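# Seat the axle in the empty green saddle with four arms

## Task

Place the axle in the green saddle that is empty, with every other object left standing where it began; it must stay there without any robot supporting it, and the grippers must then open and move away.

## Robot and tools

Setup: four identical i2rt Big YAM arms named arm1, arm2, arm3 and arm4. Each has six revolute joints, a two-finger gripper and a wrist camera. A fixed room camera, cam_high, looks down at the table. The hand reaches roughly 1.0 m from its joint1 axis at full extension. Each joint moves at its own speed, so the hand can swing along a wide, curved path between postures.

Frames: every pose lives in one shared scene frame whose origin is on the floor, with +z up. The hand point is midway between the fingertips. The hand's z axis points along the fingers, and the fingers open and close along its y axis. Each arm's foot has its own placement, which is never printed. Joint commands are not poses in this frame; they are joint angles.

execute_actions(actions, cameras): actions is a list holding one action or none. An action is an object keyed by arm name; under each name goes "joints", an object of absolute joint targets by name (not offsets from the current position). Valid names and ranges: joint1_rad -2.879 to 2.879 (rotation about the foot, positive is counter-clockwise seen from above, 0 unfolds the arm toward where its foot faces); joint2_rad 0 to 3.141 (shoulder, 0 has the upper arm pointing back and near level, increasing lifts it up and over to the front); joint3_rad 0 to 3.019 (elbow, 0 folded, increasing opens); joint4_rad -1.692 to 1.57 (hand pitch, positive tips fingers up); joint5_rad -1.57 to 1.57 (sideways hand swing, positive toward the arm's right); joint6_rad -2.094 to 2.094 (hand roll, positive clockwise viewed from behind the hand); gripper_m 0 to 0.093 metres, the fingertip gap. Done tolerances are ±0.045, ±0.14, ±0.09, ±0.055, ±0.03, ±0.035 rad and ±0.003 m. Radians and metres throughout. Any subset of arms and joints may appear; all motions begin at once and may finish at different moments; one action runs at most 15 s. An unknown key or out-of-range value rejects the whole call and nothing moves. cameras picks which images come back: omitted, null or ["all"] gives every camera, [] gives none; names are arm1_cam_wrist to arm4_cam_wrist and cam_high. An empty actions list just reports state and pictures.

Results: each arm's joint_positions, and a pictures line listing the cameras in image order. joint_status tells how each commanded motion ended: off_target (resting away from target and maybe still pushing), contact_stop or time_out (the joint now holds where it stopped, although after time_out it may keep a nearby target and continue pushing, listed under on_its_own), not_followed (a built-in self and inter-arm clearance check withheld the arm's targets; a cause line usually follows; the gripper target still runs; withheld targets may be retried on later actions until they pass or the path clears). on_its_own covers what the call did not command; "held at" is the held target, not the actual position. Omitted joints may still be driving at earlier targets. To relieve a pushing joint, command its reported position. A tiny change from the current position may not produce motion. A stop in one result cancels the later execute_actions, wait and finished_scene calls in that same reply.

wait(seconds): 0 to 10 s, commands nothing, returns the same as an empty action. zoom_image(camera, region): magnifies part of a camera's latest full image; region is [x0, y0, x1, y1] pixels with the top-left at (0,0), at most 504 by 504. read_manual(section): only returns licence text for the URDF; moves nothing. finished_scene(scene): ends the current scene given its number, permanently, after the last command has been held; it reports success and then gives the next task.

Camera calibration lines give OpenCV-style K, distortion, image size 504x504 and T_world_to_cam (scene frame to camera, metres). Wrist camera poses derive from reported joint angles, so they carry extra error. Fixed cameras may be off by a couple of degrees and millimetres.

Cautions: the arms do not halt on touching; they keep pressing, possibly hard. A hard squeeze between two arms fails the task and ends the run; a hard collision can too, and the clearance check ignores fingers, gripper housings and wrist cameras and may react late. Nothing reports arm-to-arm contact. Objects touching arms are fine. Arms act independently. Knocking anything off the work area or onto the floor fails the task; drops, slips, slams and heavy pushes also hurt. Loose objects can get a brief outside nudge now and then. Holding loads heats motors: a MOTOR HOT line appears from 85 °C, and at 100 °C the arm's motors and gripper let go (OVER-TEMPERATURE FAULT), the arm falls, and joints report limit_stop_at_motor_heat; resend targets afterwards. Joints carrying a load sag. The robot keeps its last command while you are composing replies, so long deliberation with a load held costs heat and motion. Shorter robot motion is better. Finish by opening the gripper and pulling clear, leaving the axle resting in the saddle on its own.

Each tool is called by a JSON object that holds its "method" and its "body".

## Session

{"method": "execute_actions", "body": {"actions": []}}

Scene clock: 0.00 s.
Motor temperatures (°C, as the motors report them): arm1=[24 24 27 21 22 23] | arm2=[25 26 27 25 24 25] | arm3=[25 25 25 23 25 22] | arm4=[25 23 24 24 25 25]
arm1.joint_positions: joint1_rad=+0.846 joint2_rad=+0.472 joint3_rad=+1.399 joint4_rad=-1.445 joint5_rad=-0.208 joint6_rad=+0.496 gripper_m=+0.094
arm1.joint_status: not commanded
arm1.hand: x=-0.4950 y=+0.2758 z=+1.3559 quat_wxyz=(-0.504, -0.450, -0.737, -0.027) (m; scene frame)
arm2.joint_positions: joint1_rad=+0.895 joint2_rad=+0.574 joint3_rad=+1.326 joint4_rad=-1.332 joint5_rad=+0.297 joint6_rad=-0.146 gripper_m=+0.094
arm2.joint_status: not commanded
arm2.hand: x=-0.7763 y=-0.1691 z=+1.3454 quat_wxyz=(-0.307, +0.820, -0.302, -0.377) (m; scene frame)
arm3.joint_positions: joint1_rad=+0.667 joint2_rad=+0.539 joint3_rad=+1.426 joint4_rad=-1.367 joint5_rad=+0.095 joint6_rad=+0.164 gripper_m=+0.094
arm3.joint_status: not commanded
arm3.hand: x=+0.7417 y=+0.1871 z=+1.3278 quat_wxyz=(-0.462, -0.469, -0.715, +0.236) (m; scene frame)
arm4.joint_positions: joint1_rad=+0.818 joint2_rad=+0.461 joint3_rad=+1.332 joint4_rad=-1.324 joint5_rad=+0.139 joint6_rad=+0.259 gripper_m=+0.095
arm4.joint_status: not commanded
arm4.hand: x=+0.5346 y=-0.2061 z=+1.3715 quat_wxyz=(-0.190, +0.714, -0.453, -0.499) (m; scene frame)
pictures: arm1_cam_wrist, arm2_cam_wrist, arm3_cam_wrist, arm4_cam_wrist, cam_high
camera_calibration (this result's frames):
arm1_cam_wrist: T_world_to_cam=[[-0.646264, -0.590573, -0.483287, 0.494653], [-0.51408, 0.804968, -0.296223, -0.0733949], [0.563972, 0.0570105, -0.823824, 1.50616], [0, 0, 0, 1]] pos_world=[-0.567484, 0.265342, 1.45813]
arm2_cam_wrist: T_world_to_cam=[[0.725426, 0.631228, 0.274424, 0.3029], [0.687357, -0.643495, -0.336831, 0.885439], [-0.0360269, 0.432973, -0.900687, 1.38306], [0, 0, 0, 1]] pos_world=[-0.778516, -0.220253, 1.46083]
arm3_cam_wrist: T_world_to_cam=[[-0.894939, -0.434285, -0.102376, 0.878463], [-0.350466, 0.826195, -0.441107, 0.691597], [0.276149, -0.358884, -0.891596, 1.16797], [0, 0, 0, 1]] pos_world=[0.706018, 0.229276, 1.43636]
arm4_cam_wrist: T_world_to_cam=[[0.838713, 0.511663, -0.186445, -0.0823346], [0.38037, -0.795426, -0.471822, 0.287252], [-0.389717, 0.324806, -0.861755, 1.57996], [0, 0, 0, 1]] pos_world=[0.575531, -0.242566, 1.48172]
Images, in order (width x height): arm1_cam_wrist 504x504, arm2_cam_wrist 504x504, arm3_cam_wrist 504x504, arm4_cam_wrist 504x504, cam_high 504x504.

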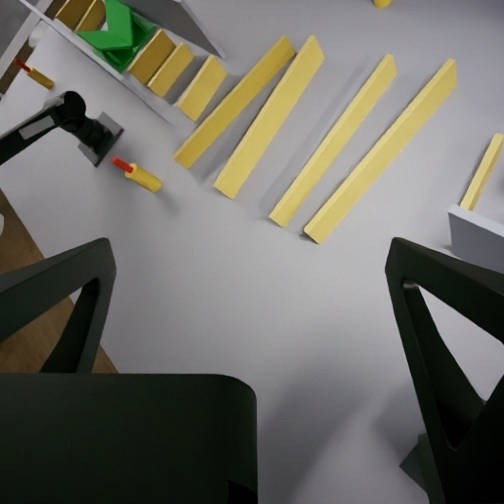

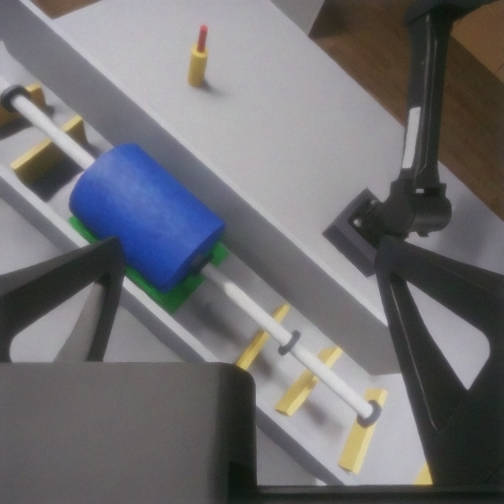

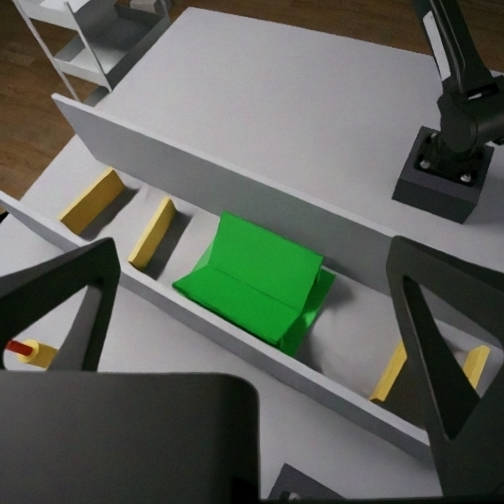

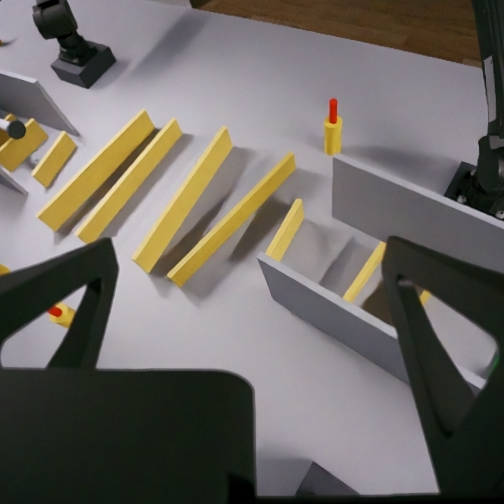

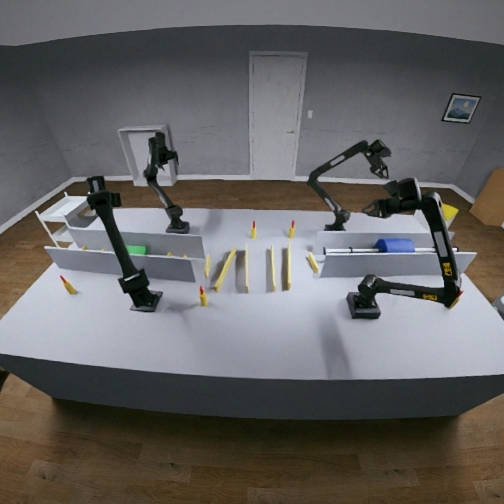

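{"method": "execute_actions", "body": {"actions": [{"arm2":{"joints":{"joint1_rad":1.175,"joint2_rad":2.26,"joint3_rad":2.5,"joint4_rad":-1.55,"joint5_rad":0,"joint6_rad":-0.45,"gripper_m":0.07}},"arm1":{"joints":{"joint1_rad":-0.385,"joint2_rad":1.4,"joint3_rad":1.3,"joint4_rad":-1.445,"joint5_rad":0,"joint6_rad":-2.0,"gripper_m":0.07}},"arm3":{"joints":{"joint1_rad":-0.8,"joint5_rad":0,"joint6_rad":-2.08,"joint4_rad":-1.66,"gripper_m":0.08}},"arm4":{"joints":{"joint1_rad":1.8,"joint5_rad":0,"joint6_rad":-0.28,"joint4_rad":-1.65,"gripper_m":0.08}}}], "cameras": ["arm1_cam_wrist","arm2_cam_wrist","cam_high"]}}

Scene clock: 4.73 s.
Motor temperatures (°C, as the motors report them): arm1=[24 24 28 22 22 23] | arm2=[25 26 28 25 24 25] | arm3=[25 25 26 23 25 22] | arm4=[25 23 25 24 25 25]
arm1.joint_positions: joint1_rad=-0.384 joint2_rad=+1.411 joint3_rad=+1.285 joint4_rad=-1.445 joint5_rad=+0.000 joint6_rad=-1.989 gripper_m=+0.070
arm1.joint_status: all done
arm1.hand: x=-0.7912 y=-0.0261 z=+1.0330 quat_wxyz=(+0.005, +0.016, -1.000, +0.002) (m; scene frame)
arm2.joint_positions: joint1_rad=+1.167 joint2_rad=+2.268 joint3_rad=+2.442 joint4_rad=-1.537 joint5_rad=+0.003 joint6_rad=-0.442 gripper_m=+0.070
arm2.joint_status: all done
arm2.hand: x=-1.3197 y=-0.0476 z=+1.0248 quat_wxyz=(-0.042, +0.995, +0.012, -0.094) (m; scene frame)
arm3.joint_positions: joint1_rad=-0.794 joint2_rad=+0.539 joint3_rad=+1.426 joint4_rad=-1.646 joint5_rad=+0.002 joint6_rad=-2.069 gripper_m=+0.080
arm3.joint_status: all done
arm3.hand: x=+0.5304 y=+0.2498 z=+1.2729 quat_wxyz=(+0.247, -0.153, -0.905, +0.311) (m; scene frame)
arm4.joint_positions: joint1_rad=+1.794 joint2_rad=+0.461 joint3_rad=+1.332 joint4_rad=-1.638 joint5_rad=+0.002 joint6_rad=-0.271 gripper_m=+0.080
arm4.joint_status: all done
arm4.hand: x=+0.5107 y=-0.3746 z=+1.3082 quat_wxyz=(-0.015, +0.894, +0.212, -0.395) (m; scene frame)
pictures: arm1_cam_wrist, arm2_cam_wrist, cam_high
camera_calibration (this result's frames):
arm1_cam_wrist: T_world_to_cam=[[0.0369741, -0.999148, 0.0183586, -0.0194574], [-0.807851, -0.0190713, 0.589078, -1.24669], [-0.588225, -0.0366116, -0.807868, 0.493832], [0, 0, 0, 1]] pos_world=[-0.715938, -0.0251367, 1.13371]
arm2_cam_wrist: T_world_to_cam=[[-0.0171628, 0.996417, 0.0828133, -0.0578928], [0.903733, -0.0199744, 0.42763, 0.760967], [0.427752, 0.0821804, -0.900152, 1.61698], [0, 0, 0, 1]] pos_world=[-1.38037, -0.0599991, 1.13491]
Images, in order (width x height): arm1_cam_wrist 504x504, arm2_cam_wrist 504x504, cam_high 504x504.

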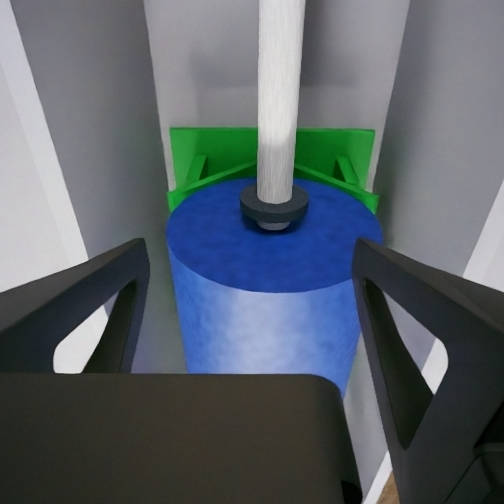

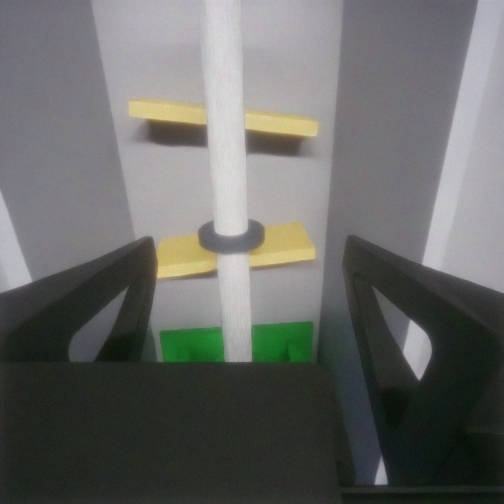

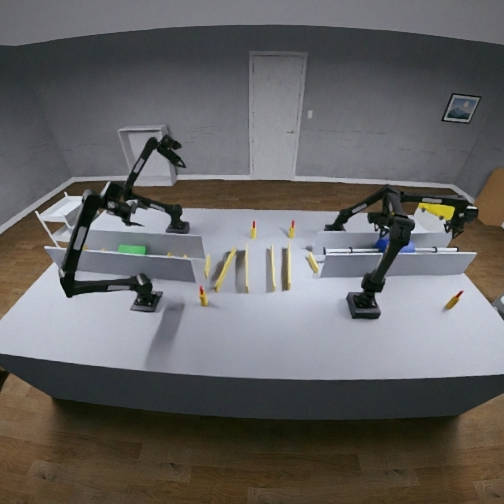

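{"method": "execute_actions", "body": {"actions": [{"arm2":{"joints":{"joint1_rad":1.188,"joint2_rad":2.318,"joint3_rad":2.175,"joint4_rad":-1.25,"joint6_rad":-0.465}},"arm1":{"joints":{"joint1_rad":-0.405,"joint2_rad":1.59,"joint3_rad":1.08,"joint4_rad":-1.024,"joint6_rad":-2.03}}}], "cameras": ["arm1_cam_wrist","arm2_cam_wrist"]}}

Scene clock: 7.37 s.
Motor temperatures (°C, as the motors report them): arm1=[24 24 29 22 22 23] | arm2=[25 27 29 25 24 25] | arm3=[25 25 27 23 25 22] | arm4=[25 23 25 24 25 25]
arm1.joint_positions: joint1_rad=-0.395 joint2_rad=+1.618 joint3_rad=+1.058 joint4_rad=-1.036 joint5_rad=+0.000 joint6_rad=-2.020 gripper_m=+0.070
arm1.joint_status: all done
arm1.hand: x=-0.8035 y=-0.0413 z=+0.8687 quat_wxyz=(+0.000, +0.026, -1.000, -0.010) (m; scene frame)
arm2.joint_positions: joint1_rad=+1.177 joint2_rad=+2.333 joint3_rad=+2.171 joint4_rad=-1.268 joint5_rad=+0.003 joint6_rad=-0.457 gripper_m=+0.070
arm2.joint_status: all done
arm2.hand: x=-1.3231 y=-0.0556 z=+0.8750 quat_wxyz=(-0.028, +0.997, +0.026, -0.064) (m; scene frame)
arm3.joint_positions: joint1_rad=-0.794 joint2_rad=+0.539 joint3_rad=+1.426 joint4_rad=-1.646 joint5_rad=+0.002 joint6_rad=-2.069 gripper_m=+0.080
arm3.joint_status: not commanded
arm3.hand: x=+0.5304 y=+0.2498 z=+1.2729 quat_wxyz=(+0.247, -0.153, -0.905, +0.311) (m; scene frame)
arm4.joint_positions: joint1_rad=+1.794 joint2_rad=+0.461 joint3_rad=+1.332 joint4_rad=-1.638 joint5_rad=+0.002 joint6_rad=-0.271 gripper_m=+0.080
arm4.joint_status: not commanded
arm4.hand: x=+0.5107 y=-0.3746 z=+1.3082 quat_wxyz=(-0.015, +0.894, +0.212, -0.395) (m; scene frame)
pictures: arm1_cam_wrist, arm2_cam_wrist
camera_calibration (this result's frames):
arm1_cam_wrist: T_world_to_cam=[[0.0569014, -0.99837, -0.00446694, 0.00470258], [-0.812946, -0.0489296, 0.580279, -1.15784], [-0.579552, -0.0293873, -0.814405, 0.366272], [0, 0, 0, 1]] pos_world=[-0.729254, -0.0411939, 0.970184]
arm2_cam_wrist: T_world_to_cam=[[-0.047449, 0.997255, 0.0568353, -0.0548579], [0.875651, 0.0141511, 0.482737, 0.744427], [0.480608, 0.0726733, -0.873919, 1.53069], [0, 0, 0, 1]] pos_world=[-1.39012, -0.0670675, 0.981458]
Images, in order (width x height): arm1_cam_wrist 504x504, arm2_cam_wrist 504x504.

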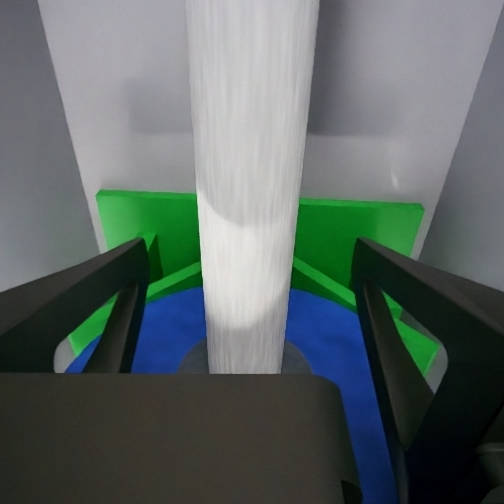

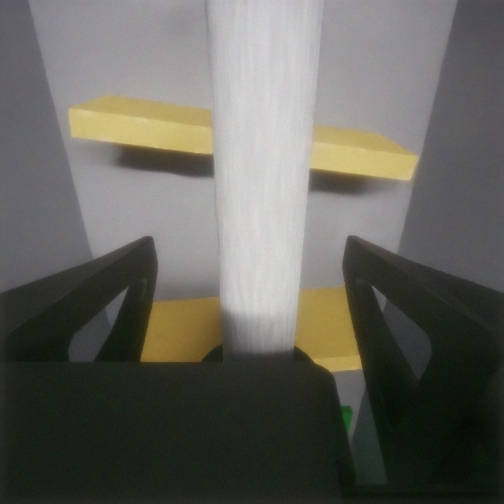

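{"method": "execute_actions", "body": {"actions": [{"arm2":{"joints":{"gripper_m":0}},"arm1":{"joints":{"gripper_m":0}}}], "cameras": []}}

{"method": "execute_actions", "body": {"actions": [{"arm2":{"joints":{"joint2_rad":2.235,"joint3_rad":2.39,"joint4_rad":-1.475}},"arm1":{"joints":{"joint2_rad":1.45,"joint3_rad":1.275,"joint4_rad":-1.28}}}], "cameras": ["cam_high"]}}

Scene clock: 9.00 s.
Motor temperatures (°C, as the motors report them): arm1=[24 24 29 22 22 23] | arm2=[25 27 29 25 24 25] | arm3=[25 25 27 23 25 22] | arm4=[25 23 25 24 25 25]
arm1.joint_positions: joint1_rad=-0.396 joint2_rad=+1.618 joint3_rad=+1.057 joint4_rad=-1.038 joint5_rad=+0.001 joint6_rad=-2.013 gripper_m=+0.023
arm1.joint_status: gripper_m off_target (ended at +0.023, target +0.000)
arm1.hand: x=-0.8041 y=-0.0403 z=+0.8688 quat_wxyz=(+0.000, +0.022, -1.000, -0.011) (m; scene frame)
arm2.joint_positions: joint1_rad=+1.176 joint2_rad=+2.332 joint3_rad=+2.171 joint4_rad=-1.262 joint5_rad=+0.008 joint6_rad=-0.458 gripper_m=+0.023
arm2.joint_status: gripper_m off_target (ended at +0.023, target +0.000)
arm2.hand: x=-1.3239 y=-0.0534 z=+0.8758 quat_wxyz=(-0.032, +0.997, +0.025, -0.066) (m; scene frame)
arm3.joint_positions: joint1_rad=-0.794 joint2_rad=+0.539 joint3_rad=+1.426 joint4_rad=-1.646 joint5_rad=+0.002 joint6_rad=-2.069 gripper_m=+0.080
arm3.joint_status: not commanded
arm3.hand: x=+0.5304 y=+0.2498 z=+1.2729 quat_wxyz=(+0.247, -0.153, -0.905, +0.311) (m; scene frame)
arm4.joint_positions: joint1_rad=+1.794 joint2_rad=+0.461 joint3_rad=+1.332 joint4_rad=-1.638 joint5_rad=+0.002 joint6_rad=-0.271 gripper_m=+0.080
arm4.joint_status: not commanded
arm4.hand: x=+0.5107 y=-0.3746 z=+1.3082 quat_wxyz=(-0.015, +0.894, +0.212, -0.395) (m; scene frame)
pictures: none
No camera images: the call's "cameras" was empty. Leave "cameras" out to get every camera's image.

Scene clock: 10.20 s.
Motor temperatures (°C, as the motors report them): arm1=[24 24 29 22 22 23] | arm2=[25 28 29 25 24 25] | arm3=[25 25 27 23 25 22] | arm4=[25 23 25 24 25 25]
arm1.joint_positions: joint1_rad=-0.396 joint2_rad=+1.502 joint3_rad=+1.196 joint4_rad=-1.271 joint5_rad=+0.007 joint6_rad=-2.026 gripper_m=+0.023
arm1.joint_status: all done
arm1.hand: x=-0.8049 y=-0.0415 z=+0.9642 quat_wxyz=(+0.007, +0.029, -1.000, -0.002) (m; scene frame)
arm2.joint_positions: joint1_rad=+1.188 joint2_rad=+2.260 joint3_rad=+2.324 joint4_rad=-1.459 joint5_rad=-0.005 joint6_rad=-0.463 gripper_m=+0.023
arm2.joint_status: all done
arm2.hand: x=-1.3222 y=-0.0656 z=+0.9843 quat_wxyz=(-0.032, +0.996, +0.034, -0.082) (m; scene frame)
arm3.joint_positions: joint1_rad=-0.794 joint2_rad=+0.539 joint3_rad=+1.426 joint4_rad=-1.646 joint5_rad=+0.002 joint6_rad=-2.069 gripper_m=+0.080
arm3.joint_status: not commanded
arm3.hand: x=+0.5304 y=+0.2498 z=+1.2729 quat_wxyz=(+0.247, -0.153, -0.905, +0.311) (m; scene frame)
arm4.joint_positions: joint1_rad=+1.794 joint2_rad=+0.461 joint3_rad=+1.332 joint4_rad=-1.638 joint5_rad=+0.002 joint6_rad=-0.271 gripper_m=+0.080
arm4.joint_status: not commanded
arm4.hand: x=+0.5107 y=-0.3746 z=+1.3082 quat_wxyz=(-0.015, +0.894, +0.212, -0.395) (m; scene frame)
pictures: cam_high
Images, in order (width x height): cam_high 504x504.

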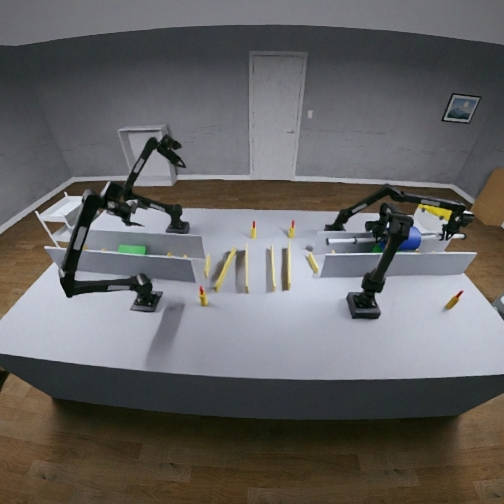

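{"method": "execute_actions", "body": {"actions": [{"arm2":{"joints":{"joint1_rad":1.07,"joint2_rad":1.905,"joint3_rad":2.0,"joint4_rad":-1.52,"joint6_rad":-0.54}},"arm1":{"joints":{"joint1_rad":-0.08,"joint2_rad":1.31,"joint3_rad":1.36,"joint4_rad":-1.505,"joint6_rad":-1.70}}}], "cameras": []}}

Scene clock: 12.57 s.
Motor temperatures (°C, as the motors report them): arm1=[24 24 30 22 23 23] | arm2=[25 28 30 25 24 25] | arm3=[25 25 27 23 25 22] | arm4=[25 23 26 24 25 25]
arm1.joint_positions: joint1_rad=-0.074 joint2_rad=+1.345 joint3_rad=+1.277 joint4_rad=-1.505 joint5_rad=+0.001 joint6_rad=-1.681 gripper_m=+0.023
arm1.joint_status: all done
arm1.hand: x=-0.6668 y=-0.0312 z=+1.0535 quat_wxyz=(+0.006, +0.017, -1.000, +0.001) (m; scene frame)
arm2.joint_positions: joint1_rad=+1.068 joint2_rad=+1.928 joint3_rad=+1.989 joint4_rad=-1.508 joint5_rad=-0.012 joint6_rad=-0.552 gripper_m=+0.023
arm2.joint_status: all done
arm2.hand: x=-1.1883 y=-0.0403 z=+1.0629 quat_wxyz=(-0.024, +0.998, +0.019, -0.057) (m; scene frame)
arm3.joint_positions: joint1_rad=-0.794 joint2_rad=+0.539 joint3_rad=+1.426 joint4_rad=-1.646 joint5_rad=+0.002 joint6_rad=-2.069 gripper_m=+0.080
arm3.joint_status: not commanded
arm3.hand: x=+0.5304 y=+0.2498 z=+1.2729 quat_wxyz=(+0.247, -0.153, -0.905, +0.311) (m; scene frame)
arm4.joint_positions: joint1_rad=+1.794 joint2_rad=+0.461 joint3_rad=+1.332 joint4_rad=-1.638 joint5_rad=+0.002 joint6_rad=-0.271 gripper_m=+0.080
arm4.joint_status: not commanded
arm4.hand: x=+0.5107 y=-0.3746 z=+1.3082 quat_wxyz=(-0.015, +0.894, +0.212, -0.395) (m; scene frame)
pictures: none
No camera images: the call's "cameras" was empty. Leave "cameras" out to get every camera's image.

{"method": "execute_actions", "body": {"actions": [{"arm2":{"joints":{"joint1_rad":0.814,"joint2_rad":1.553,"joint3_rad":1.515,"joint4_rad":-1.41,"joint6_rad":-0.74}},"arm1":{"joints":{"joint1_rad":0.41,"joint2_rad":1.375,"joint3_rad":1.445,"joint6_rad":-1.14}}}], "cameras": []}}

{"method": "execute_actions", "body": {"actions": [{"arm2":{"joints":{"joint1_rad":0.356,"joint2_rad":1.43,"joint3_rad":1.36,"joint4_rad":-1.43,"joint6_rad":-1.067}},"arm1":{"joints":{"joint1_rad":0.763,"joint2_rad":1.635,"joint3_rad":1.745,"joint6_rad":-0.65}}}], "cameras": ["cam_high"]}}

Scene clock: 16.63 s.
Motor temperatures (°C, as the motors report them): arm1=[24 24 32 21 23 23] | arm2=[25 28 30 25 24 25] | arm3=[25 25 28 23 25 22] | arm4=[25 23 26 24 25 25]
arm1.joint_positions: joint1_rad=+0.411 joint2_rad=+1.415 joint3_rad=+1.352 joint4_rad=-1.510 joint5_rad=-0.015 joint6_rad=-1.142 gripper_m=+0.023
arm1.joint_status: joint3_rad time_out (moved +0.076 of +0.168); the others done
arm1.on_its_own: joint3_rad reads +1.352 and still pushes toward +1.445 since a time_out
arm1.hand: x=-0.4718 y=-0.0249 z=+1.0541 quat_wxyz=(-0.001, -0.009, -1.000, -0.001) (m; scene frame)
arm2.joint_positions: joint1_rad=+0.809 joint2_rad=+1.570 joint3_rad=+1.508 joint4_rad=-1.406 joint5_rad=-0.029 joint6_rad=-0.758 gripper_m=+0.023
arm2.joint_status: all done
arm2.hand: x=-0.9976 y=-0.0057 z=+1.0625 quat_wxyz=(-0.023, +0.999, -0.007, -0.048) (m; scene frame)
arm3.joint_positions: joint1_rad=-0.794 joint2_rad=+0.539 joint3_rad=+1.426 joint4_rad=-1.646 joint5_rad=+0.002 joint6_rad=-2.069 gripper_m=+0.080
arm3.joint_status: not commanded
arm3.hand: x=+0.5304 y=+0.2498 z=+1.2729 quat_wxyz=(+0.247, -0.153, -0.905, +0.311) (m; scene frame)
arm4.joint_positions: joint1_rad=+1.794 joint2_rad=+0.461 joint3_rad=+1.332 joint4_rad=-1.638 joint5_rad=+0.002 joint6_rad=-0.271 gripper_m=+0.080
arm4.joint_status: not commanded
arm4.hand: x=+0.5107 y=-0.3746 z=+1.3082 quat_wxyz=(-0.015, +0.894, +0.212, -0.395) (m; scene frame)
pictures: none
No camera images: the call's "cameras" was empty. Leave "cameras" out to get every camera's image.

not run: a stop came earlier in this reply.

{"method": "execute_actions", "body": {"actions": [{"arm2":{"joints":{"joint1_rad":0.378,"joint2_rad":1.44,"joint3_rad":1.365,"joint4_rad":-1.43,"joint6_rad":-1.055}},"arm1":{"joints":{"joint1_rad":0.765,"joint2_rad":1.64,"joint3_rad":1.755,"joint6_rad":-0.655}},"arm3":{"joints":{"joint2_rad":1.2,"joint3_rad":1.9}}}], "cameras": ["cam_high"]}}

Scene clock: 19.87 s.
Motor temperatures (°C, as the motors report them): arm1=[24 25 34 21 23 23] | arm2=[25 28 30 25 24 25] | arm3=[25 25 28 23 25 22] | arm4=[25 23 26 24 25 25]
arm1.joint_positions: joint1_rad=+0.772 joint2_rad=+1.695 joint3_rad=+1.660 joint4_rad=-1.513 joint5_rad=-0.001 joint6_rad=-0.657 gripper_m=+0.023
arm1.joint_status: joint3_rad time_out (moved +0.307 of +0.403); the others done
arm1.on_its_own: joint3_rad reads +1.660 and still pushes toward +1.755 since a time_out
arm1.hand: x=-0.2731 y=-0.0246 z=+1.0448 quat_wxyz=(-0.003, -0.071, -0.997, +0.010) (m; scene frame)
arm2.joint_positions: joint1_rad=+0.366 joint2_rad=+1.455 joint3_rad=+1.352 joint4_rad=-1.422 joint5_rad=-0.026 joint6_rad=-1.077 gripper_m=+0.023
arm2.joint_status: all done
arm2.hand: x=-0.7949 y=+0.0592 z=+1.0508 quat_wxyz=(-0.013, +0.997, -0.070, -0.022) (m; scene frame)
arm3.joint_positions: joint1_rad=-0.794 joint2_rad=+1.208 joint3_rad=+1.850 joint4_rad=-1.655 joint5_rad=+0.002 joint6_rad=-2.071 gripper_m=+0.080
arm3.joint_status: all done
arm3.hand: x=+0.3559 y=+0.0913 z=+1.2932 quat_wxyz=(+0.174, -0.160, -0.947, +0.217) (m; scene frame)
arm4.joint_positions: joint1_rad=+1.794 joint2_rad=+0.461 joint3_rad=+1.332 joint4_rad=-1.638 joint5_rad=+0.002 joint6_rad=-0.271 gripper_m=+0.080
arm4.joint_status: not commanded
arm4.hand: x=+0.5107 y=-0.3746 z=+1.3082 quat_wxyz=(-0.015, +0.894, +0.212, -0.395) (m; scene frame)
pictures: cam_high
Images, in order (width x height): cam_high 504x504.

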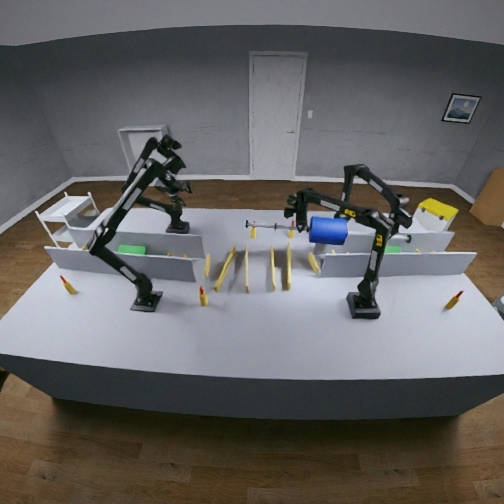

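{"method": "execute_actions", "body": {"actions": [{"arm2":{"joints":{"joint1_rad":-0.118,"joint2_rad":1.53,"joint3_rad":1.44,"joint4_rad":-1.305,"joint6_rad":-1.40}},"arm1":{"joints":{"joint1_rad":0.956,"joint2_rad":2.065,"joint3_rad":2.325,"joint4_rad":-1.55,"joint6_rad":-0.305}},"arm3":{"joints":{"joint2_rad":1.65,"joint3_rad":2.2}}}], "cameras": ["cam_high","arm3_cam_wrist"]}}

Scene clock: 23.70 s.
Motor temperatures (°C, as the motors report them): arm1=[24 25 35 22 23 23] | arm2=[25 28 31 25 24 25] | arm3=[25 25 29 23 25 22] | arm4=[25 23 26 24 25 25]
arm1.joint_positions: joint1_rad=+0.958 joint2_rad=+2.158 joint3_rad=+2.229 joint4_rad=-1.573 joint5_rad=+0.000 joint6_rad=-0.316 gripper_m=+0.023
arm1.joint_status: joint3_rad time_out (moved +0.569 of +0.665); the others done
arm1.on_its_own: joint3_rad reads +2.229 and still pushes toward +2.325 since a time_out
arm1.hand: x=-0.0778 y=-0.0448 z=+0.9943 quat_wxyz=(-0.026, -0.149, -0.988, +0.018) (m; scene frame)
arm2.joint_positions: joint1_rad=-0.119 joint2_rad=+1.565 joint3_rad=+1.352 joint4_rad=-1.318 joint5_rad=-0.018 joint6_rad=-1.410 gripper_m=+0.023
arm2.joint_status: all done
arm2.hand: x=-0.5811 y=+0.1178 z=+1.0038 quat_wxyz=(-0.017, +0.989, -0.145, -0.010) (m; scene frame)
arm3.joint_positions: joint1_rad=-0.794 joint2_rad=+1.671 joint3_rad=+2.155 joint4_rad=-1.655 joint5_rad=+0.002 joint6_rad=-2.071 gripper_m=+0.080
arm3.joint_status: all done
arm3.hand: x=+0.2267 y=-0.0257 z=+1.2171 quat_wxyz=(+0.126, -0.163, -0.966, +0.157) (m; scene frame)
arm4.joint_positions: joint1_rad=+1.794 joint2_rad=+0.461 joint3_rad=+1.332 joint4_rad=-1.638 joint5_rad=+0.002 joint6_rad=-0.271 gripper_m=+0.080
arm4.joint_status: not commanded
arm4.hand: x=+0.5107 y=-0.3746 z=+1.3082 quat_wxyz=(-0.015, +0.894, +0.212, -0.395) (m; scene frame)
pictures: arm3_cam_wrist, cam_high
camera_calibration (this result's frames):
arm3_cam_wrist: T_world_to_cam=[[-0.283353, -0.890156, 0.356837, -0.395449], [-0.562353, 0.455626, 0.690047, -0.700092], [-0.776834, -0.00514152, -0.629685, 1.06415], [0, 0, 0, 1]] pos_world=[0.32092, -0.0275599, 1.29429]
Images, in order (width x height): arm3_cam_wrist 504x504, cam_high 504x504.

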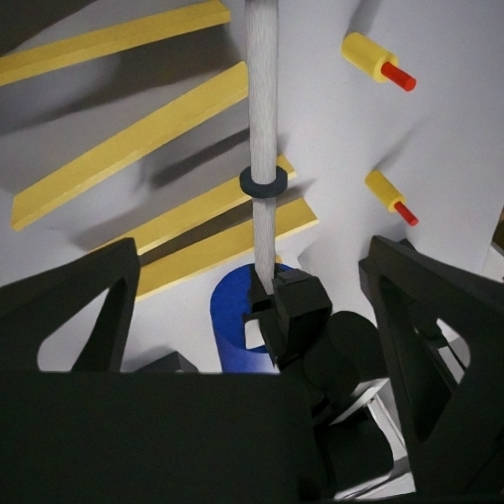

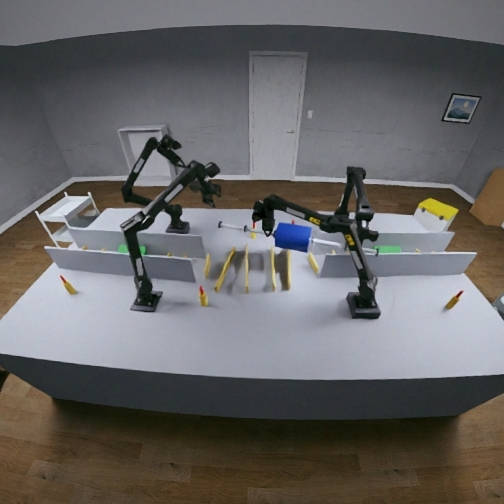

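{"method": "execute_actions", "body": {"actions": [], "cameras": ["arm3_cam_wrist","cam_high"]}}

Scene clock: 26.27 s.
Motor temperatures (°C, as the motors report them): arm1=[24 26 36 22 23 23] | arm2=[25 28 32 25 24 25] | arm3=[25 25 30 23 25 22] | arm4=[25 23 26 24 25 25]
arm1.joint_positions: joint1_rad=+0.958 joint2_rad=+2.158 joint3_rad=+2.229 joint4_rad=-1.573 joint5_rad=+0.000 joint6_rad=-0.316 gripper_m=+0.023
arm1.joint_status: joint3_rad time_out (moved +0.569 of +0.665); the others done
arm1.on_its_own: joint3_rad reads +2.229 and still pushes toward +2.325 since a time_out
arm1.hand: x=-0.0778 y=-0.0448 z=+0.9943 quat_wxyz=(-0.026, -0.149, -0.988, +0.018) (m; scene frame)
arm2.joint_positions: joint1_rad=-0.119 joint2_rad=+1.565 joint3_rad=+1.352 joint4_rad=-1.318 joint5_rad=-0.018 joint6_rad=-1.410 gripper_m=+0.023
arm2.joint_status: all done
arm2.hand: x=-0.5811 y=+0.1178 z=+1.0038 quat_wxyz=(-0.017, +0.989, -0.145, -0.010) (m; scene frame)
arm3.joint_positions: joint1_rad=-0.794 joint2_rad=+1.671 joint3_rad=+2.155 joint4_rad=-1.655 joint5_rad=+0.002 joint6_rad=-2.071 gripper_m=+0.080
arm3.joint_status: all done
arm3.hand: x=+0.2267 y=-0.0257 z=+1.2171 quat_wxyz=(+0.126, -0.163, -0.966, +0.157) (m; scene frame)
arm4.joint_positions: joint1_rad=+1.794 joint2_rad=+0.461 joint3_rad=+1.332 joint4_rad=-1.638 joint5_rad=+0.002 joint6_rad=-0.271 gripper_m=+0.080
arm4.joint_status: not commanded
arm4.hand: x=+0.5107 y=-0.3746 z=+1.3082 quat_wxyz=(-0.015, +0.894, +0.212, -0.395) (m; scene frame)
pictures: arm3_cam_wrist, cam_high
camera_calibration (this result's frames):
arm3_cam_wrist: T_world_to_cam=[[-0.283353, -0.890156, 0.356837, -0.395449], [-0.562353, 0.455626, 0.690047, -0.700092], [-0.776834, -0.00514152, -0.629685, 1.06415], [0, 0, 0, 1]] pos_world=[0.32092, -0.0275599, 1.29429]
Images, in order (width x height): arm3_cam_wrist 504x504, cam_high 504x504.

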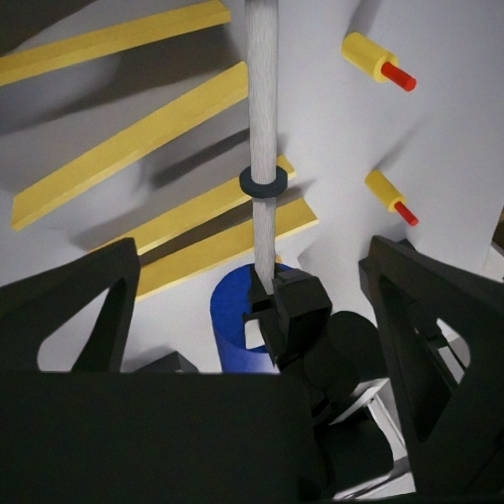

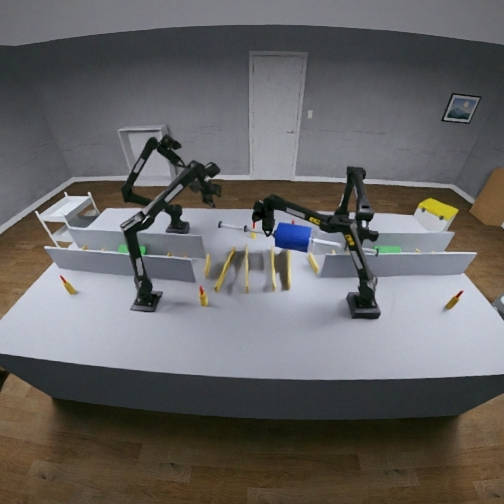

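{"method": "execute_actions", "body": {"actions": [{"arm3":{"joints":{"joint1_rad":-0.812,"joint2_rad":2.01,"joint3_rad":2.35,"joint4_rad":-1.575,"joint6_rad":-2.09}}}], "cameras": ["arm3_cam_wrist"]}}

Scene clock: 28.53 s.
Motor temperatures (°C, as the motors report them): arm1=[24 26 36 22 23 23] | arm2=[25 28 33 25 24 25] | arm3=[25 26 30 23 25 22] | arm4=[25 23 26 24 25 25]
arm1.joint_positions: joint1_rad=+0.958 joint2_rad=+2.158 joint3_rad=+2.229 joint4_rad=-1.573 joint5_rad=+0.000 joint6_rad=-0.316 gripper_m=+0.023
arm1.joint_status: not commanded
arm1.on_its_own: joint3_rad reads +2.229 and still pushes toward +2.325 since a time_out
arm1.hand: x=-0.0778 y=-0.0448 z=+0.9943 quat_wxyz=(-0.026, -0.149, -0.988, +0.018) (m; scene frame)
arm2.joint_positions: joint1_rad=-0.119 joint2_rad=+1.565 joint3_rad=+1.352 joint4_rad=-1.318 joint5_rad=-0.018 joint6_rad=-1.410 gripper_m=+0.023
arm2.joint_status: not commanded
arm2.hand: x=-0.5811 y=+0.1178 z=+1.0038 quat_wxyz=(-0.017, +0.989, -0.145, -0.010) (m; scene frame)
arm3.joint_positions: joint1_rad=-0.806 joint2_rad=+2.038 joint3_rad=+2.325 joint4_rad=-1.591 joint5_rad=+0.002 joint6_rad=-2.079 gripper_m=+0.080
arm3.joint_status: all done
arm3.hand: x=+0.1294 y=-0.1030 z=+1.0750 quat_wxyz=(+0.087, -0.166, -0.977, +0.104) (m; scene frame)
arm4.joint_positions: joint1_rad=+1.794 joint2_rad=+0.461 joint3_rad=+1.332 joint4_rad=-1.638 joint5_rad=+0.002 joint6_rad=-0.271 gripper_m=+0.080
arm4.joint_status: not commanded
arm4.hand: x=+0.5107 y=-0.3746 z=+1.3082 quat_wxyz=(-0.015, +0.894, +0.212, -0.395) (m; scene frame)
pictures: arm3_cam_wrist
camera_calibration (this result's frames):
arm3_cam_wrist: T_world_to_cam=[[-0.315754, -0.916498, 0.245625, -0.320057], [-0.626904, 0.395827, 0.671053, -0.598967], [-0.712244, 0.0579041, -0.69954, 0.971916], [0, 0, 0, 1]] pos_world=[0.215688, -0.112522, 1.16045]
Images, in order (width x height): arm3_cam_wrist 504x504.

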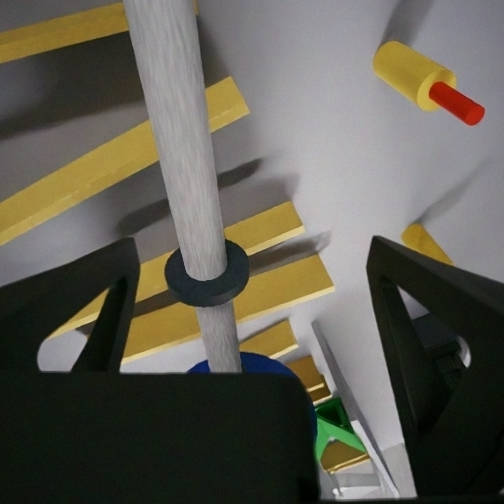

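{"method": "execute_actions", "body": {"actions": [{"arm3":{"joints":{"joint1_rad":-0.821,"joint2_rad":2.04,"joint3_rad":2.20,"joint4_rad":-1.537}}}], "cameras": ["arm3_cam_wrist"]}}

Scene clock: 30.23 s.
Motor temperatures (°C, as the motors report them): arm1=[24 27 37 22 23 23] | arm2=[25 28 33 25 24 25] | arm3=[25 26 30 23 25 22] | arm4=[25 23 26 24 25 25]
arm1.joint_positions: joint1_rad=+0.958 joint2_rad=+2.158 joint3_rad=+2.229 joint4_rad=-1.573 joint5_rad=+0.000 joint6_rad=-0.316 gripper_m=+0.023
arm1.joint_status: not commanded
arm1.on_its_own: joint3_rad reads +2.229 and still pushes toward +2.325 since a time_out
arm1.hand: x=-0.0778 y=-0.0448 z=+0.9943 quat_wxyz=(-0.026, -0.149, -0.988, +0.018) (m; scene frame)
arm2.joint_positions: joint1_rad=-0.119 joint2_rad=+1.565 joint3_rad=+1.352 joint4_rad=-1.318 joint5_rad=-0.018 joint6_rad=-1.410 gripper_m=+0.023
arm2.joint_status: not commanded
arm2.hand: x=-0.5811 y=+0.1178 z=+1.0038 quat_wxyz=(-0.017, +0.989, -0.145, -0.010) (m; scene frame)
arm3.joint_positions: joint1_rad=-0.815 joint2_rad=+2.045 joint3_rad=+2.197 joint4_rad=-1.553 joint5_rad=+0.002 joint6_rad=-2.080 gripper_m=+0.080
arm3.joint_status: all done
arm3.hand: x=+0.1326 y=-0.0920 z=+1.0179 quat_wxyz=(+0.057, -0.171, -0.981, +0.066) (m; scene frame)
arm4.joint_positions: joint1_rad=+1.794 joint2_rad=+0.461 joint3_rad=+1.332 joint4_rad=-1.638 joint5_rad=+0.002 joint6_rad=-0.271 gripper_m=+0.080
arm4.joint_status: not commanded
arm4.hand: x=+0.5107 y=-0.3746 z=+1.3082 quat_wxyz=(-0.015, +0.894, +0.212, -0.395) (m; scene frame)
pictures: arm3_cam_wrist
camera_calibration (this result's frames):
arm3_cam_wrist: T_world_to_cam=[[-0.338641, -0.926785, 0.162456, -0.208182], [-0.671824, 0.359045, 0.647873, -0.536792], [-0.658768, 0.110254, -0.744223, 0.976855], [0, 0, 0, 1]] pos_world=[0.212393, -0.10791, 1.10859]
Images, in order (width x height): arm3_cam_wrist 504x504.

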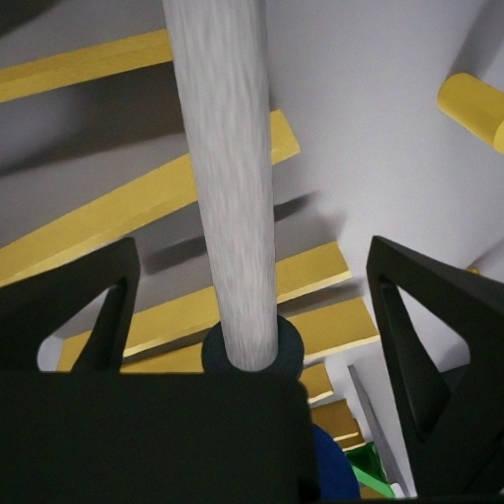

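{"method": "execute_actions", "body": {"actions": [{"arm3":{"joints":{"joint3_rad":2.148,"joint4_rad":-1.515}}}], "cameras": []}}

{"method": "execute_actions", "body": {"actions": [{"arm3":{"joints":{"gripper_m":0.0}}}], "cameras": ["arm3_cam_wrist"]}}

Scene clock: 31.83 s.
Motor temperatures (°C, as the motors report them): arm1=[24 27 37 22 23 23] | arm2=[25 28 34 25 24 25] | arm3=[25 26 30 23 25 22] | arm4=[25 23 27 24 25 25]
arm1.joint_positions: joint1_rad=+0.958 joint2_rad=+2.158 joint3_rad=+2.229 joint4_rad=-1.573 joint5_rad=+0.000 joint6_rad=-0.316 gripper_m=+0.023
arm1.joint_status: not commanded
arm1.on_its_own: joint3_rad reads +2.229 and still pushes toward +2.325 since a time_out
arm1.hand: x=-0.0778 y=-0.0448 z=+0.9943 quat_wxyz=(-0.026, -0.149, -0.988, +0.018) (m; scene frame)
arm2.joint_positions: joint1_rad=-0.119 joint2_rad=+1.565 joint3_rad=+1.352 joint4_rad=-1.318 joint5_rad=-0.018 joint6_rad=-1.410 gripper_m=+0.023
arm2.joint_status: not commanded
arm2.hand: x=-0.5811 y=+0.1178 z=+1.0038 quat_wxyz=(-0.017, +0.989, -0.145, -0.010) (m; scene frame)
arm3.joint_positions: joint1_rad=-0.815 joint2_rad=+2.045 joint3_rad=+2.148 joint4_rad=-1.532 joint5_rad=+0.002 joint6_rad=-2.080 gripper_m=+0.080
arm3.joint_status: all done
arm3.hand: x=+0.1359 y=-0.0890 z=+0.9980 quat_wxyz=(+0.048, -0.171, -0.983, +0.055) (m; scene frame)
arm4.joint_positions: joint1_rad=+1.794 joint2_rad=+0.461 joint3_rad=+1.332 joint4_rad=-1.638 joint5_rad=+0.002 joint6_rad=-0.271 gripper_m=+0.080
arm4.joint_status: not commanded
arm4.hand: x=+0.5107 y=-0.3746 z=+1.3082 quat_wxyz=(-0.015, +0.894, +0.212, -0.395) (m; scene frame)
pictures: none
No camera images: the call's "cameras" was empty. Leave "cameras" out to get every camera's image.

Scene clock: 32.50 s.
Motor temperatures (°C, as the motors report them): arm1=[24 27 37 22 23 23] | arm2=[25 28 34 25 24 25] | arm3=[25 26 30 23 25 22] | arm4=[25 23 27 24 25 25]
arm1.joint_positions: joint1_rad=+0.958 joint2_rad=+2.158 joint3_rad=+2.229 joint4_rad=-1.574 joint5_rad=-0.002 joint6_rad=-0.316 gripper_m=+0.023
arm1.joint_status: not commanded
arm1.on_its_own: joint3_rad reads +2.229 and still pushes toward +2.325 since a time_out
arm1.hand: x=-0.0778 y=-0.0446 z=+0.9943 quat_wxyz=(-0.026, -0.149, -0.988, +0.018) (m; scene frame)
arm2.joint_positions: joint1_rad=-0.119 joint2_rad=+1.565 joint3_rad=+1.352 joint4_rad=-1.318 joint5_rad=-0.017 joint6_rad=-1.410 gripper_m=+0.023
arm2.joint_status: not commanded
arm2.hand: x=-0.5810 y=+0.1178 z=+1.0038 quat_wxyz=(-0.018, +0.989, -0.145, -0.009) (m; scene frame)
arm3.joint_positions: joint1_rad=-0.815 joint2_rad=+2.045 joint3_rad=+2.148 joint4_rad=-1.528 joint5_rad=+0.000 joint6_rad=-2.097 gripper_m=+0.024
arm3.joint_status: gripper_m off_target (ended at +0.024, target +0.000)
arm3.hand: x=+0.1354 y=-0.0899 z=+0.9982 quat_wxyz=(+0.049, -0.162, -0.984, +0.057) (m; scene frame)
arm4.joint_positions: joint1_rad=+1.794 joint2_rad=+0.461 joint3_rad=+1.332 joint4_rad=-1.638 joint5_rad=+0.002 joint6_rad=-0.271 gripper_m=+0.080
arm4.joint_status: not commanded
arm4.hand: x=+0.5107 y=-0.3746 z=+1.3082 quat_wxyz=(-0.015, +0.894, +0.212, -0.395) (m; scene frame)
pictures: arm3_cam_wrist
camera_calibration (this result's frames):
arm3_cam_wrist: T_world_to_cam=[[-0.324993, -0.935164, 0.140885, -0.183224], [-0.68942, 0.336248, 0.64159, -0.516275], [-0.647364, 0.111384, -0.753998, 0.972065], [0, 0, 0, 1]] pos_world=[0.213803, -0.10602, 1.08999]
Images, in order (width x height): arm3_cam_wrist 504x504.

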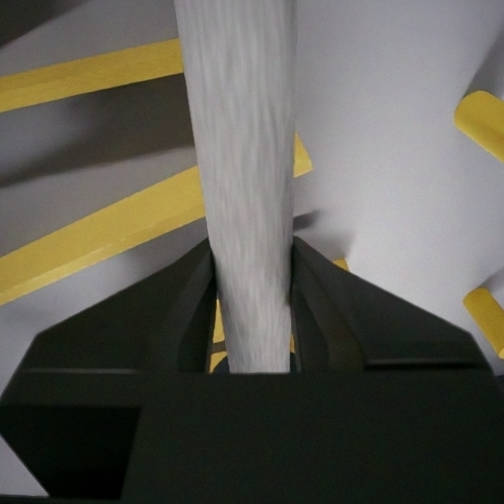

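{"method": "execute_actions", "body": {"actions": [{"arm3":{"joints":{"joint2_rad":1.975,"joint3_rad":2.22}},"arm1":{"joints":{"joint3_rad":2.27}},"arm2":{"joints":{"joint2_rad":1.51}}}], "cameras": []}}

{"method": "execute_actions", "body": {"actions": [{"arm1":{"joints":{"gripper_m":0.07}}}], "cameras": []}}

{"method": "execute_actions", "body": {"actions": [{"arm1":{"joints":{"joint2_rad":1.6}}}], "cameras": ["cam_high"]}}

Scene clock: 33.87 s.
Motor temperatures (°C, as the motors report them): arm1=[24 27 37 22 23 23] | arm2=[25 28 34 25 24 25] | arm3=[25 26 30 23 25 22] | arm4=[25 23 27 24 25 25]
arm1.joint_positions: joint1_rad=+0.958 joint2_rad=+2.156 joint3_rad=+2.229 joint4_rad=-1.574 joint5_rad=-0.002 joint6_rad=-0.316 gripper_m=+0.023
arm1.joint_status: all done
arm1.hand: x=-0.0778 y=-0.0444 z=+0.9956 quat_wxyz=(-0.027, -0.149, -0.988, +0.018) (m; scene frame)
arm2.joint_positions: joint1_rad=-0.119 joint2_rad=+1.565 joint3_rad=+1.352 joint4_rad=-1.318 joint5_rad=-0.017 joint6_rad=-1.410 gripper_m=+0.023
arm2.joint_status: all done
arm2.hand: x=-0.5810 y=+0.1178 z=+1.0038 quat_wxyz=(-0.018, +0.989, -0.145, -0.009) (m; scene frame)
arm3.joint_positions: joint1_rad=-0.815 joint2_rad=+2.039 joint3_rad=+2.148 joint4_rad=-1.528 joint5_rad=+0.000 joint6_rad=-2.098 gripper_m=+0.024
arm3.joint_status: all done
arm3.hand: x=+0.1358 y=-0.0896 z=+1.0021 quat_wxyz=(+0.051, -0.162, -0.984, +0.060) (m; scene frame)
arm4.joint_positions: joint1_rad=+1.794 joint2_rad=+0.461 joint3_rad=+1.332 joint4_rad=-1.638 joint5_rad=+0.002 joint6_rad=-0.271 gripper_m=+0.080
arm4.joint_status: not commanded
arm4.hand: x=+0.5107 y=-0.3746 z=+1.3082 quat_wxyz=(-0.015, +0.894, +0.212, -0.395) (m; scene frame)
pictures: none
No camera images: the call's "cameras" was empty. Leave "cameras" out to get every camera's image.

Scene clock: 34.77 s.
Motor temperatures (°C, as the motors report them): arm1=[24 27 37 22 23 23] | arm2=[25 28 35 25 24 25] | arm3=[25 27 31 23 25 22] | arm4=[25 23 27 24 25 25]
arm1.joint_positions: joint1_rad=+0.958 joint2_rad=+2.091 joint3_rad=+2.229 joint4_rad=-1.564 joint5_rad=-0.002 joint6_rad=-0.315 gripper_m=+0.070
arm1.joint_status: all done
arm1.hand: x=-0.0798 y=-0.0425 z=+1.0388 quat_wxyz=(-0.060, -0.148, -0.987, +0.035) (m; scene frame)
arm2.joint_positions: joint1_rad=-0.119 joint2_rad=+1.565 joint3_rad=+1.352 joint4_rad=-1.318 joint5_rad=-0.017 joint6_rad=-1.410 gripper_m=+0.023
arm2.joint_status: not commanded
arm2.hand: x=-0.5810 y=+0.1178 z=+1.0038 quat_wxyz=(-0.018, +0.989, -0.145, -0.009) (m; scene frame)
arm3.joint_positions: joint1_rad=-0.815 joint2_rad=+2.039 joint3_rad=+2.148 joint4_rad=-1.528 joint5_rad=+0.001 joint6_rad=-2.099 gripper_m=+0.024
arm3.joint_status: not commanded
arm3.hand: x=+0.1356 y=-0.0893 z=+1.0021 quat_wxyz=(+0.051, -0.162, -0.984, +0.060) (m; scene frame)
arm4.joint_positions: joint1_rad=+1.794 joint2_rad=+0.461 joint3_rad=+1.332 joint4_rad=-1.638 joint5_rad=+0.002 joint6_rad=-0.271 gripper_m=+0.080
arm4.joint_status: not commanded
arm4.hand: x=+0.5107 y=-0.3746 z=+1.3082 quat_wxyz=(-0.015, +0.894, +0.212, -0.395) (m; scene frame)
pictures: none
No camera images: the call's "cameras" was empty. Leave "cameras" out to get every camera's image.

Scene clock: 36.53 s.
Motor temperatures (°C, as the motors report them): arm1=[24 27 36 22 23 23] | arm2=[25 28 35 25 24 25] | arm3=[25 27 31 23 25 22] | arm4=[25 23 27 24 25 25]
arm1.joint_positions: joint1_rad=+0.958 joint2_rad=+1.618 joint3_rad=+2.255 joint4_rad=-1.561 joint5_rad=-0.002 joint6_rad=-0.315 gripper_m=+0.070
arm1.joint_status: all done
arm1.hand: x=-0.1747 y=+0.0282 z=+1.3415 quat_wxyz=(-0.280, -0.140, -0.939, +0.145) (m; scene frame)
arm2.joint_positions: joint1_rad=-0.119 joint2_rad=+1.565 joint3_rad=+1.352 joint4_rad=-1.318 joint5_rad=-0.017 joint6_rad=-1.410 gripper_m=+0.023
arm2.joint_status: not commanded
arm2.hand: x=-0.5810 y=+0.1178 z=+1.0038 quat_wxyz=(-0.018, +0.989, -0.145, -0.009) (m; scene frame)
arm3.joint_positions: joint1_rad=-0.815 joint2_rad=+2.039 joint3_rad=+2.148 joint4_rad=-1.528 joint5_rad=+0.001 joint6_rad=-2.099 gripper_m=+0.024
arm3.joint_status: not commanded
arm3.hand: x=+0.1356 y=-0.0893 z=+1.0021 quat_wxyz=(+0.051, -0.162, -0.984, +0.060) (m; scene frame)
arm4.joint_positions: joint1_rad=+1.794 joint2_rad=+0.461 joint3_rad=+1.332 joint4_rad=-1.638 joint5_rad=+0.002 joint6_rad=-0.271 gripper_m=+0.080
arm4.joint_status: not commanded
arm4.hand: x=+0.5107 y=-0.3746 z=+1.3082 quat_wxyz=(-0.015, +0.894, +0.212, -0.395) (m; scene frame)
pictures: cam_high
Images, in order (width x height): cam_high 504x504.

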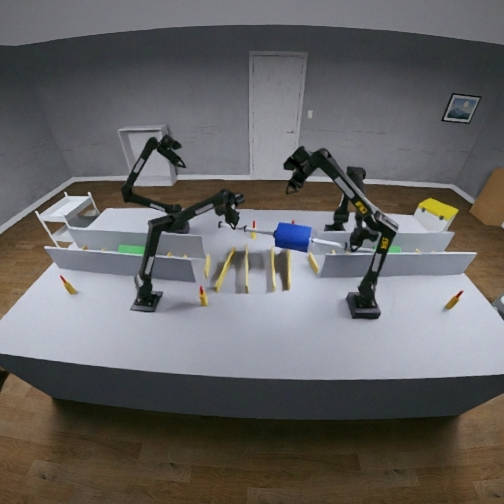

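{"method": "execute_actions", "body": {"actions": [{"arm1":{"joints":{"joint1_rad":1.7,"joint2_rad":1.3}},"arm2":{"joints":{"joint1_rad":-0.43,"joint2_rad":1.62,"joint3_rad":1.565,"joint4_rad":-1.345,"joint6_rad":-1.71}},"arm3":{"joints":{"joint1_rad":-0.615,"joint2_rad":1.69,"joint3_rad":1.77,"joint4_rad":-1.42,"joint6_rad":-1.89}},"arm4":{"joints":{"joint1_rad":1.6,"joint2_rad":1.2,"joint3_rad":2.0}}}], "cameras": []}}

{"method": "execute_actions", "body": {"actions": [{"arm1":{"joints":{"joint1_rad":2.3,"joint3_rad":1.8}},"arm2":{"joints":{"joint1_rad":-0.673,"joint2_rad":1.83,"joint3_rad":1.87,"joint4_rad":-1.42,"joint6_rad":-1.94}},"arm3":{"joints":{"joint1_rad":-0.35,"joint2_rad":1.52,"joint3_rad":1.565,"joint4_rad":-1.415,"joint6_rad":-1.61}},"arm4":{"joints":{"joint2_rad":1.8,"joint3_rad":2.44}}}], "cameras": ["cam_high"]}}

Scene clock: 41.60 s.
Motor temperatures (°C, as the motors report them): arm1=[24 27 35 22 23 23] | arm2=[25 29 36 25 24 25] | arm3=[25 28 32 23 25 23] | arm4=[25 23 27 24 25 25]
arm1.joint_positions: joint1_rad=+1.692 joint2_rad=+1.306 joint3_rad=+2.262 joint4_rad=-1.561 joint5_rad=-0.002 joint6_rad=-0.314 gripper_m=+0.070
arm1.joint_status: all done
arm1.hand: x=-0.2251 y=+0.4023 z=+1.4897 quat_wxyz=(-0.457, +0.192, -0.867, +0.045) (m; scene frame)
arm2.joint_positions: joint1_rad=-0.437 joint2_rad=+1.663 joint3_rad=+1.460 joint4_rad=-1.347 joint5_rad=-0.004 joint6_rad=-1.732 gripper_m=+0.023
arm2.joint_status: joint3_rad time_out (moved +0.109 of +0.213); the others done
arm2.on_its_own: joint3_rad reads +1.460 and still pushes toward +1.565 since a time_out
arm2.hand: x=-0.4216 y=+0.1048 z=+0.9988 quat_wxyz=(-0.008, +0.990, -0.143, +0.001) (m; scene frame)
arm3.joint_positions: joint1_rad=-0.618 joint2_rad=+1.739 joint3_rad=+1.746 joint4_rad=-1.441 joint5_rad=-0.001 joint6_rad=-1.903 gripper_m=+0.024
arm3.joint_status: all done
arm3.hand: x=+0.2946 y=-0.0987 z=+1.0164 quat_wxyz=(+0.035, -0.161, -0.984, +0.061) (m; scene frame)
arm4.joint_positions: joint1_rad=+1.606 joint2_rad=+1.207 joint3_rad=+1.950 joint4_rad=-1.645 joint5_rad=+0.002 joint6_rad=-0.272 gripper_m=+0.080
arm4.joint_status: all done
arm4.hand: x=+0.2605 y=-0.3514 z=+1.4030 quat_wxyz=(-0.043, +0.934, +0.131, -0.329) (m; scene frame)
pictures: none
No camera images: the call's "cameras" was empty. Leave "cameras" out to get every camera's image.

not run: a stop came earlier in this reply.

{"method": "execute_actions", "body": {"actions": [{"arm1":{"joints":{"joint1_rad":2.3,"joint3_rad":1.8}},"arm2":{"joints":{"joint1_rad":-0.663,"joint2_rad":1.83,"joint3_rad":1.895,"joint4_rad":-1.40,"joint6_rad":-1.93}},"arm3":{"joints":{"joint1_rad":-0.35,"joint2_rad":1.53,"joint3_rad":1.575,"joint4_rad":-1.415,"joint6_rad":-1.61}},"arm4":{"joints":{"joint2_rad":1.8,"joint3_rad":2.44}}}], "cameras": ["cam_high","arm3_cam_wrist"]}}

Scene clock: 44.67 s.
Motor temperatures (°C, as the motors report them): arm1=[24 27 34 22 22 23] | arm2=[25 29 37 25 24 25] | arm3=[25 28 32 23 25 23] | arm4=[25 23 27 24 25 25]
arm1.joint_positions: joint1_rad=+2.299 joint2_rad=+1.318 joint3_rad=+1.785 joint4_rad=-1.559 joint5_rad=+0.000 joint6_rad=-0.313 gripper_m=+0.070
arm1.joint_status: all done
arm1.hand: x=-0.3005 y=+0.6491 z=+1.2712 quat_wxyz=(-0.226, +0.483, -0.844, -0.049) (m; scene frame)
arm2.joint_positions: joint1_rad=-0.673 joint2_rad=+1.893 joint3_rad=+1.777 joint4_rad=-1.399 joint5_rad=-0.004 joint6_rad=-1.931 gripper_m=+0.023
arm2.joint_status: joint3_rad time_out (moved +0.316 of +0.435); the others done
arm2.on_its_own: joint3_rad reads +1.777 and still pushes toward +1.889 since a time_out
arm2.hand: x=-0.2607 y=+0.1151 z=+0.9983 quat_wxyz=(-0.023, +0.987, -0.161, +0.012) (m; scene frame)
arm3.joint_positions: joint1_rad=-0.355 joint2_rad=+1.586 joint3_rad=+1.555 joint4_rad=-1.417 joint5_rad=+0.003 joint6_rad=-1.607 gripper_m=+0.024
arm3.joint_status: all done
arm3.hand: x=+0.4455 y=-0.1177 z=+1.0165 quat_wxyz=(+0.017, -0.178, -0.982, +0.061) (m; scene frame)
arm4.joint_positions: joint1_rad=+1.606 joint2_rad=+1.814 joint3_rad=+2.390 joint4_rad=-1.645 joint5_rad=+0.002 joint6_rad=-0.272 gripper_m=+0.080
arm4.joint_status: all done
arm4.hand: x=+0.0264 y=-0.3538 z=+1.3044 quat_wxyz=(-0.033, +0.958, +0.135, -0.250) (m; scene frame)
pictures: arm3_cam_wrist, cam_high
camera_calibration (this result's frames):
arm3_cam_wrist: T_world_to_cam=[[-0.358667, -0.923271, 0.13758, -0.0912033], [-0.71876, 0.367195, 0.590383, -0.236142], [-0.595602, 0.112864, -0.795311, 1.20884], [0, 0, 0, 1]] pos_world=[0.517547, -0.13393, 1.11337]
Images, in order (width x height): arm3_cam_wrist 504x504, cam_high 504x504.

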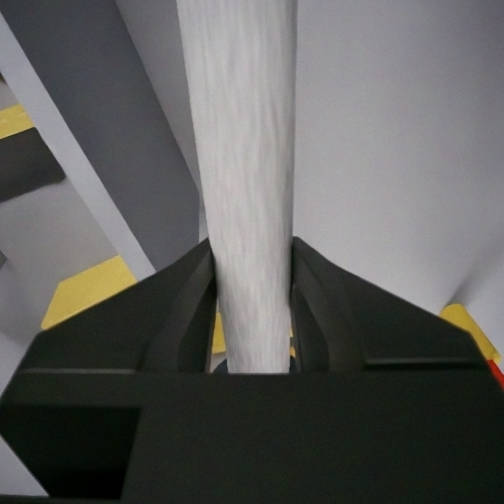

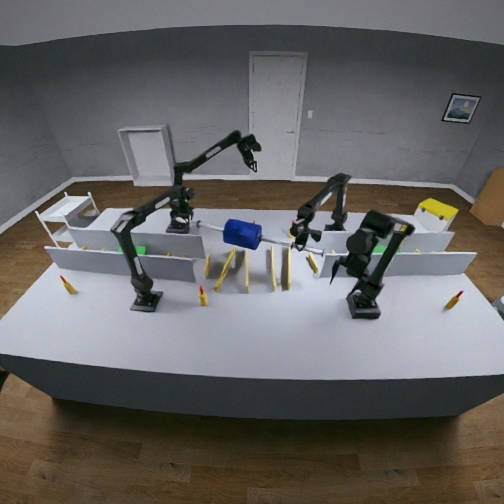

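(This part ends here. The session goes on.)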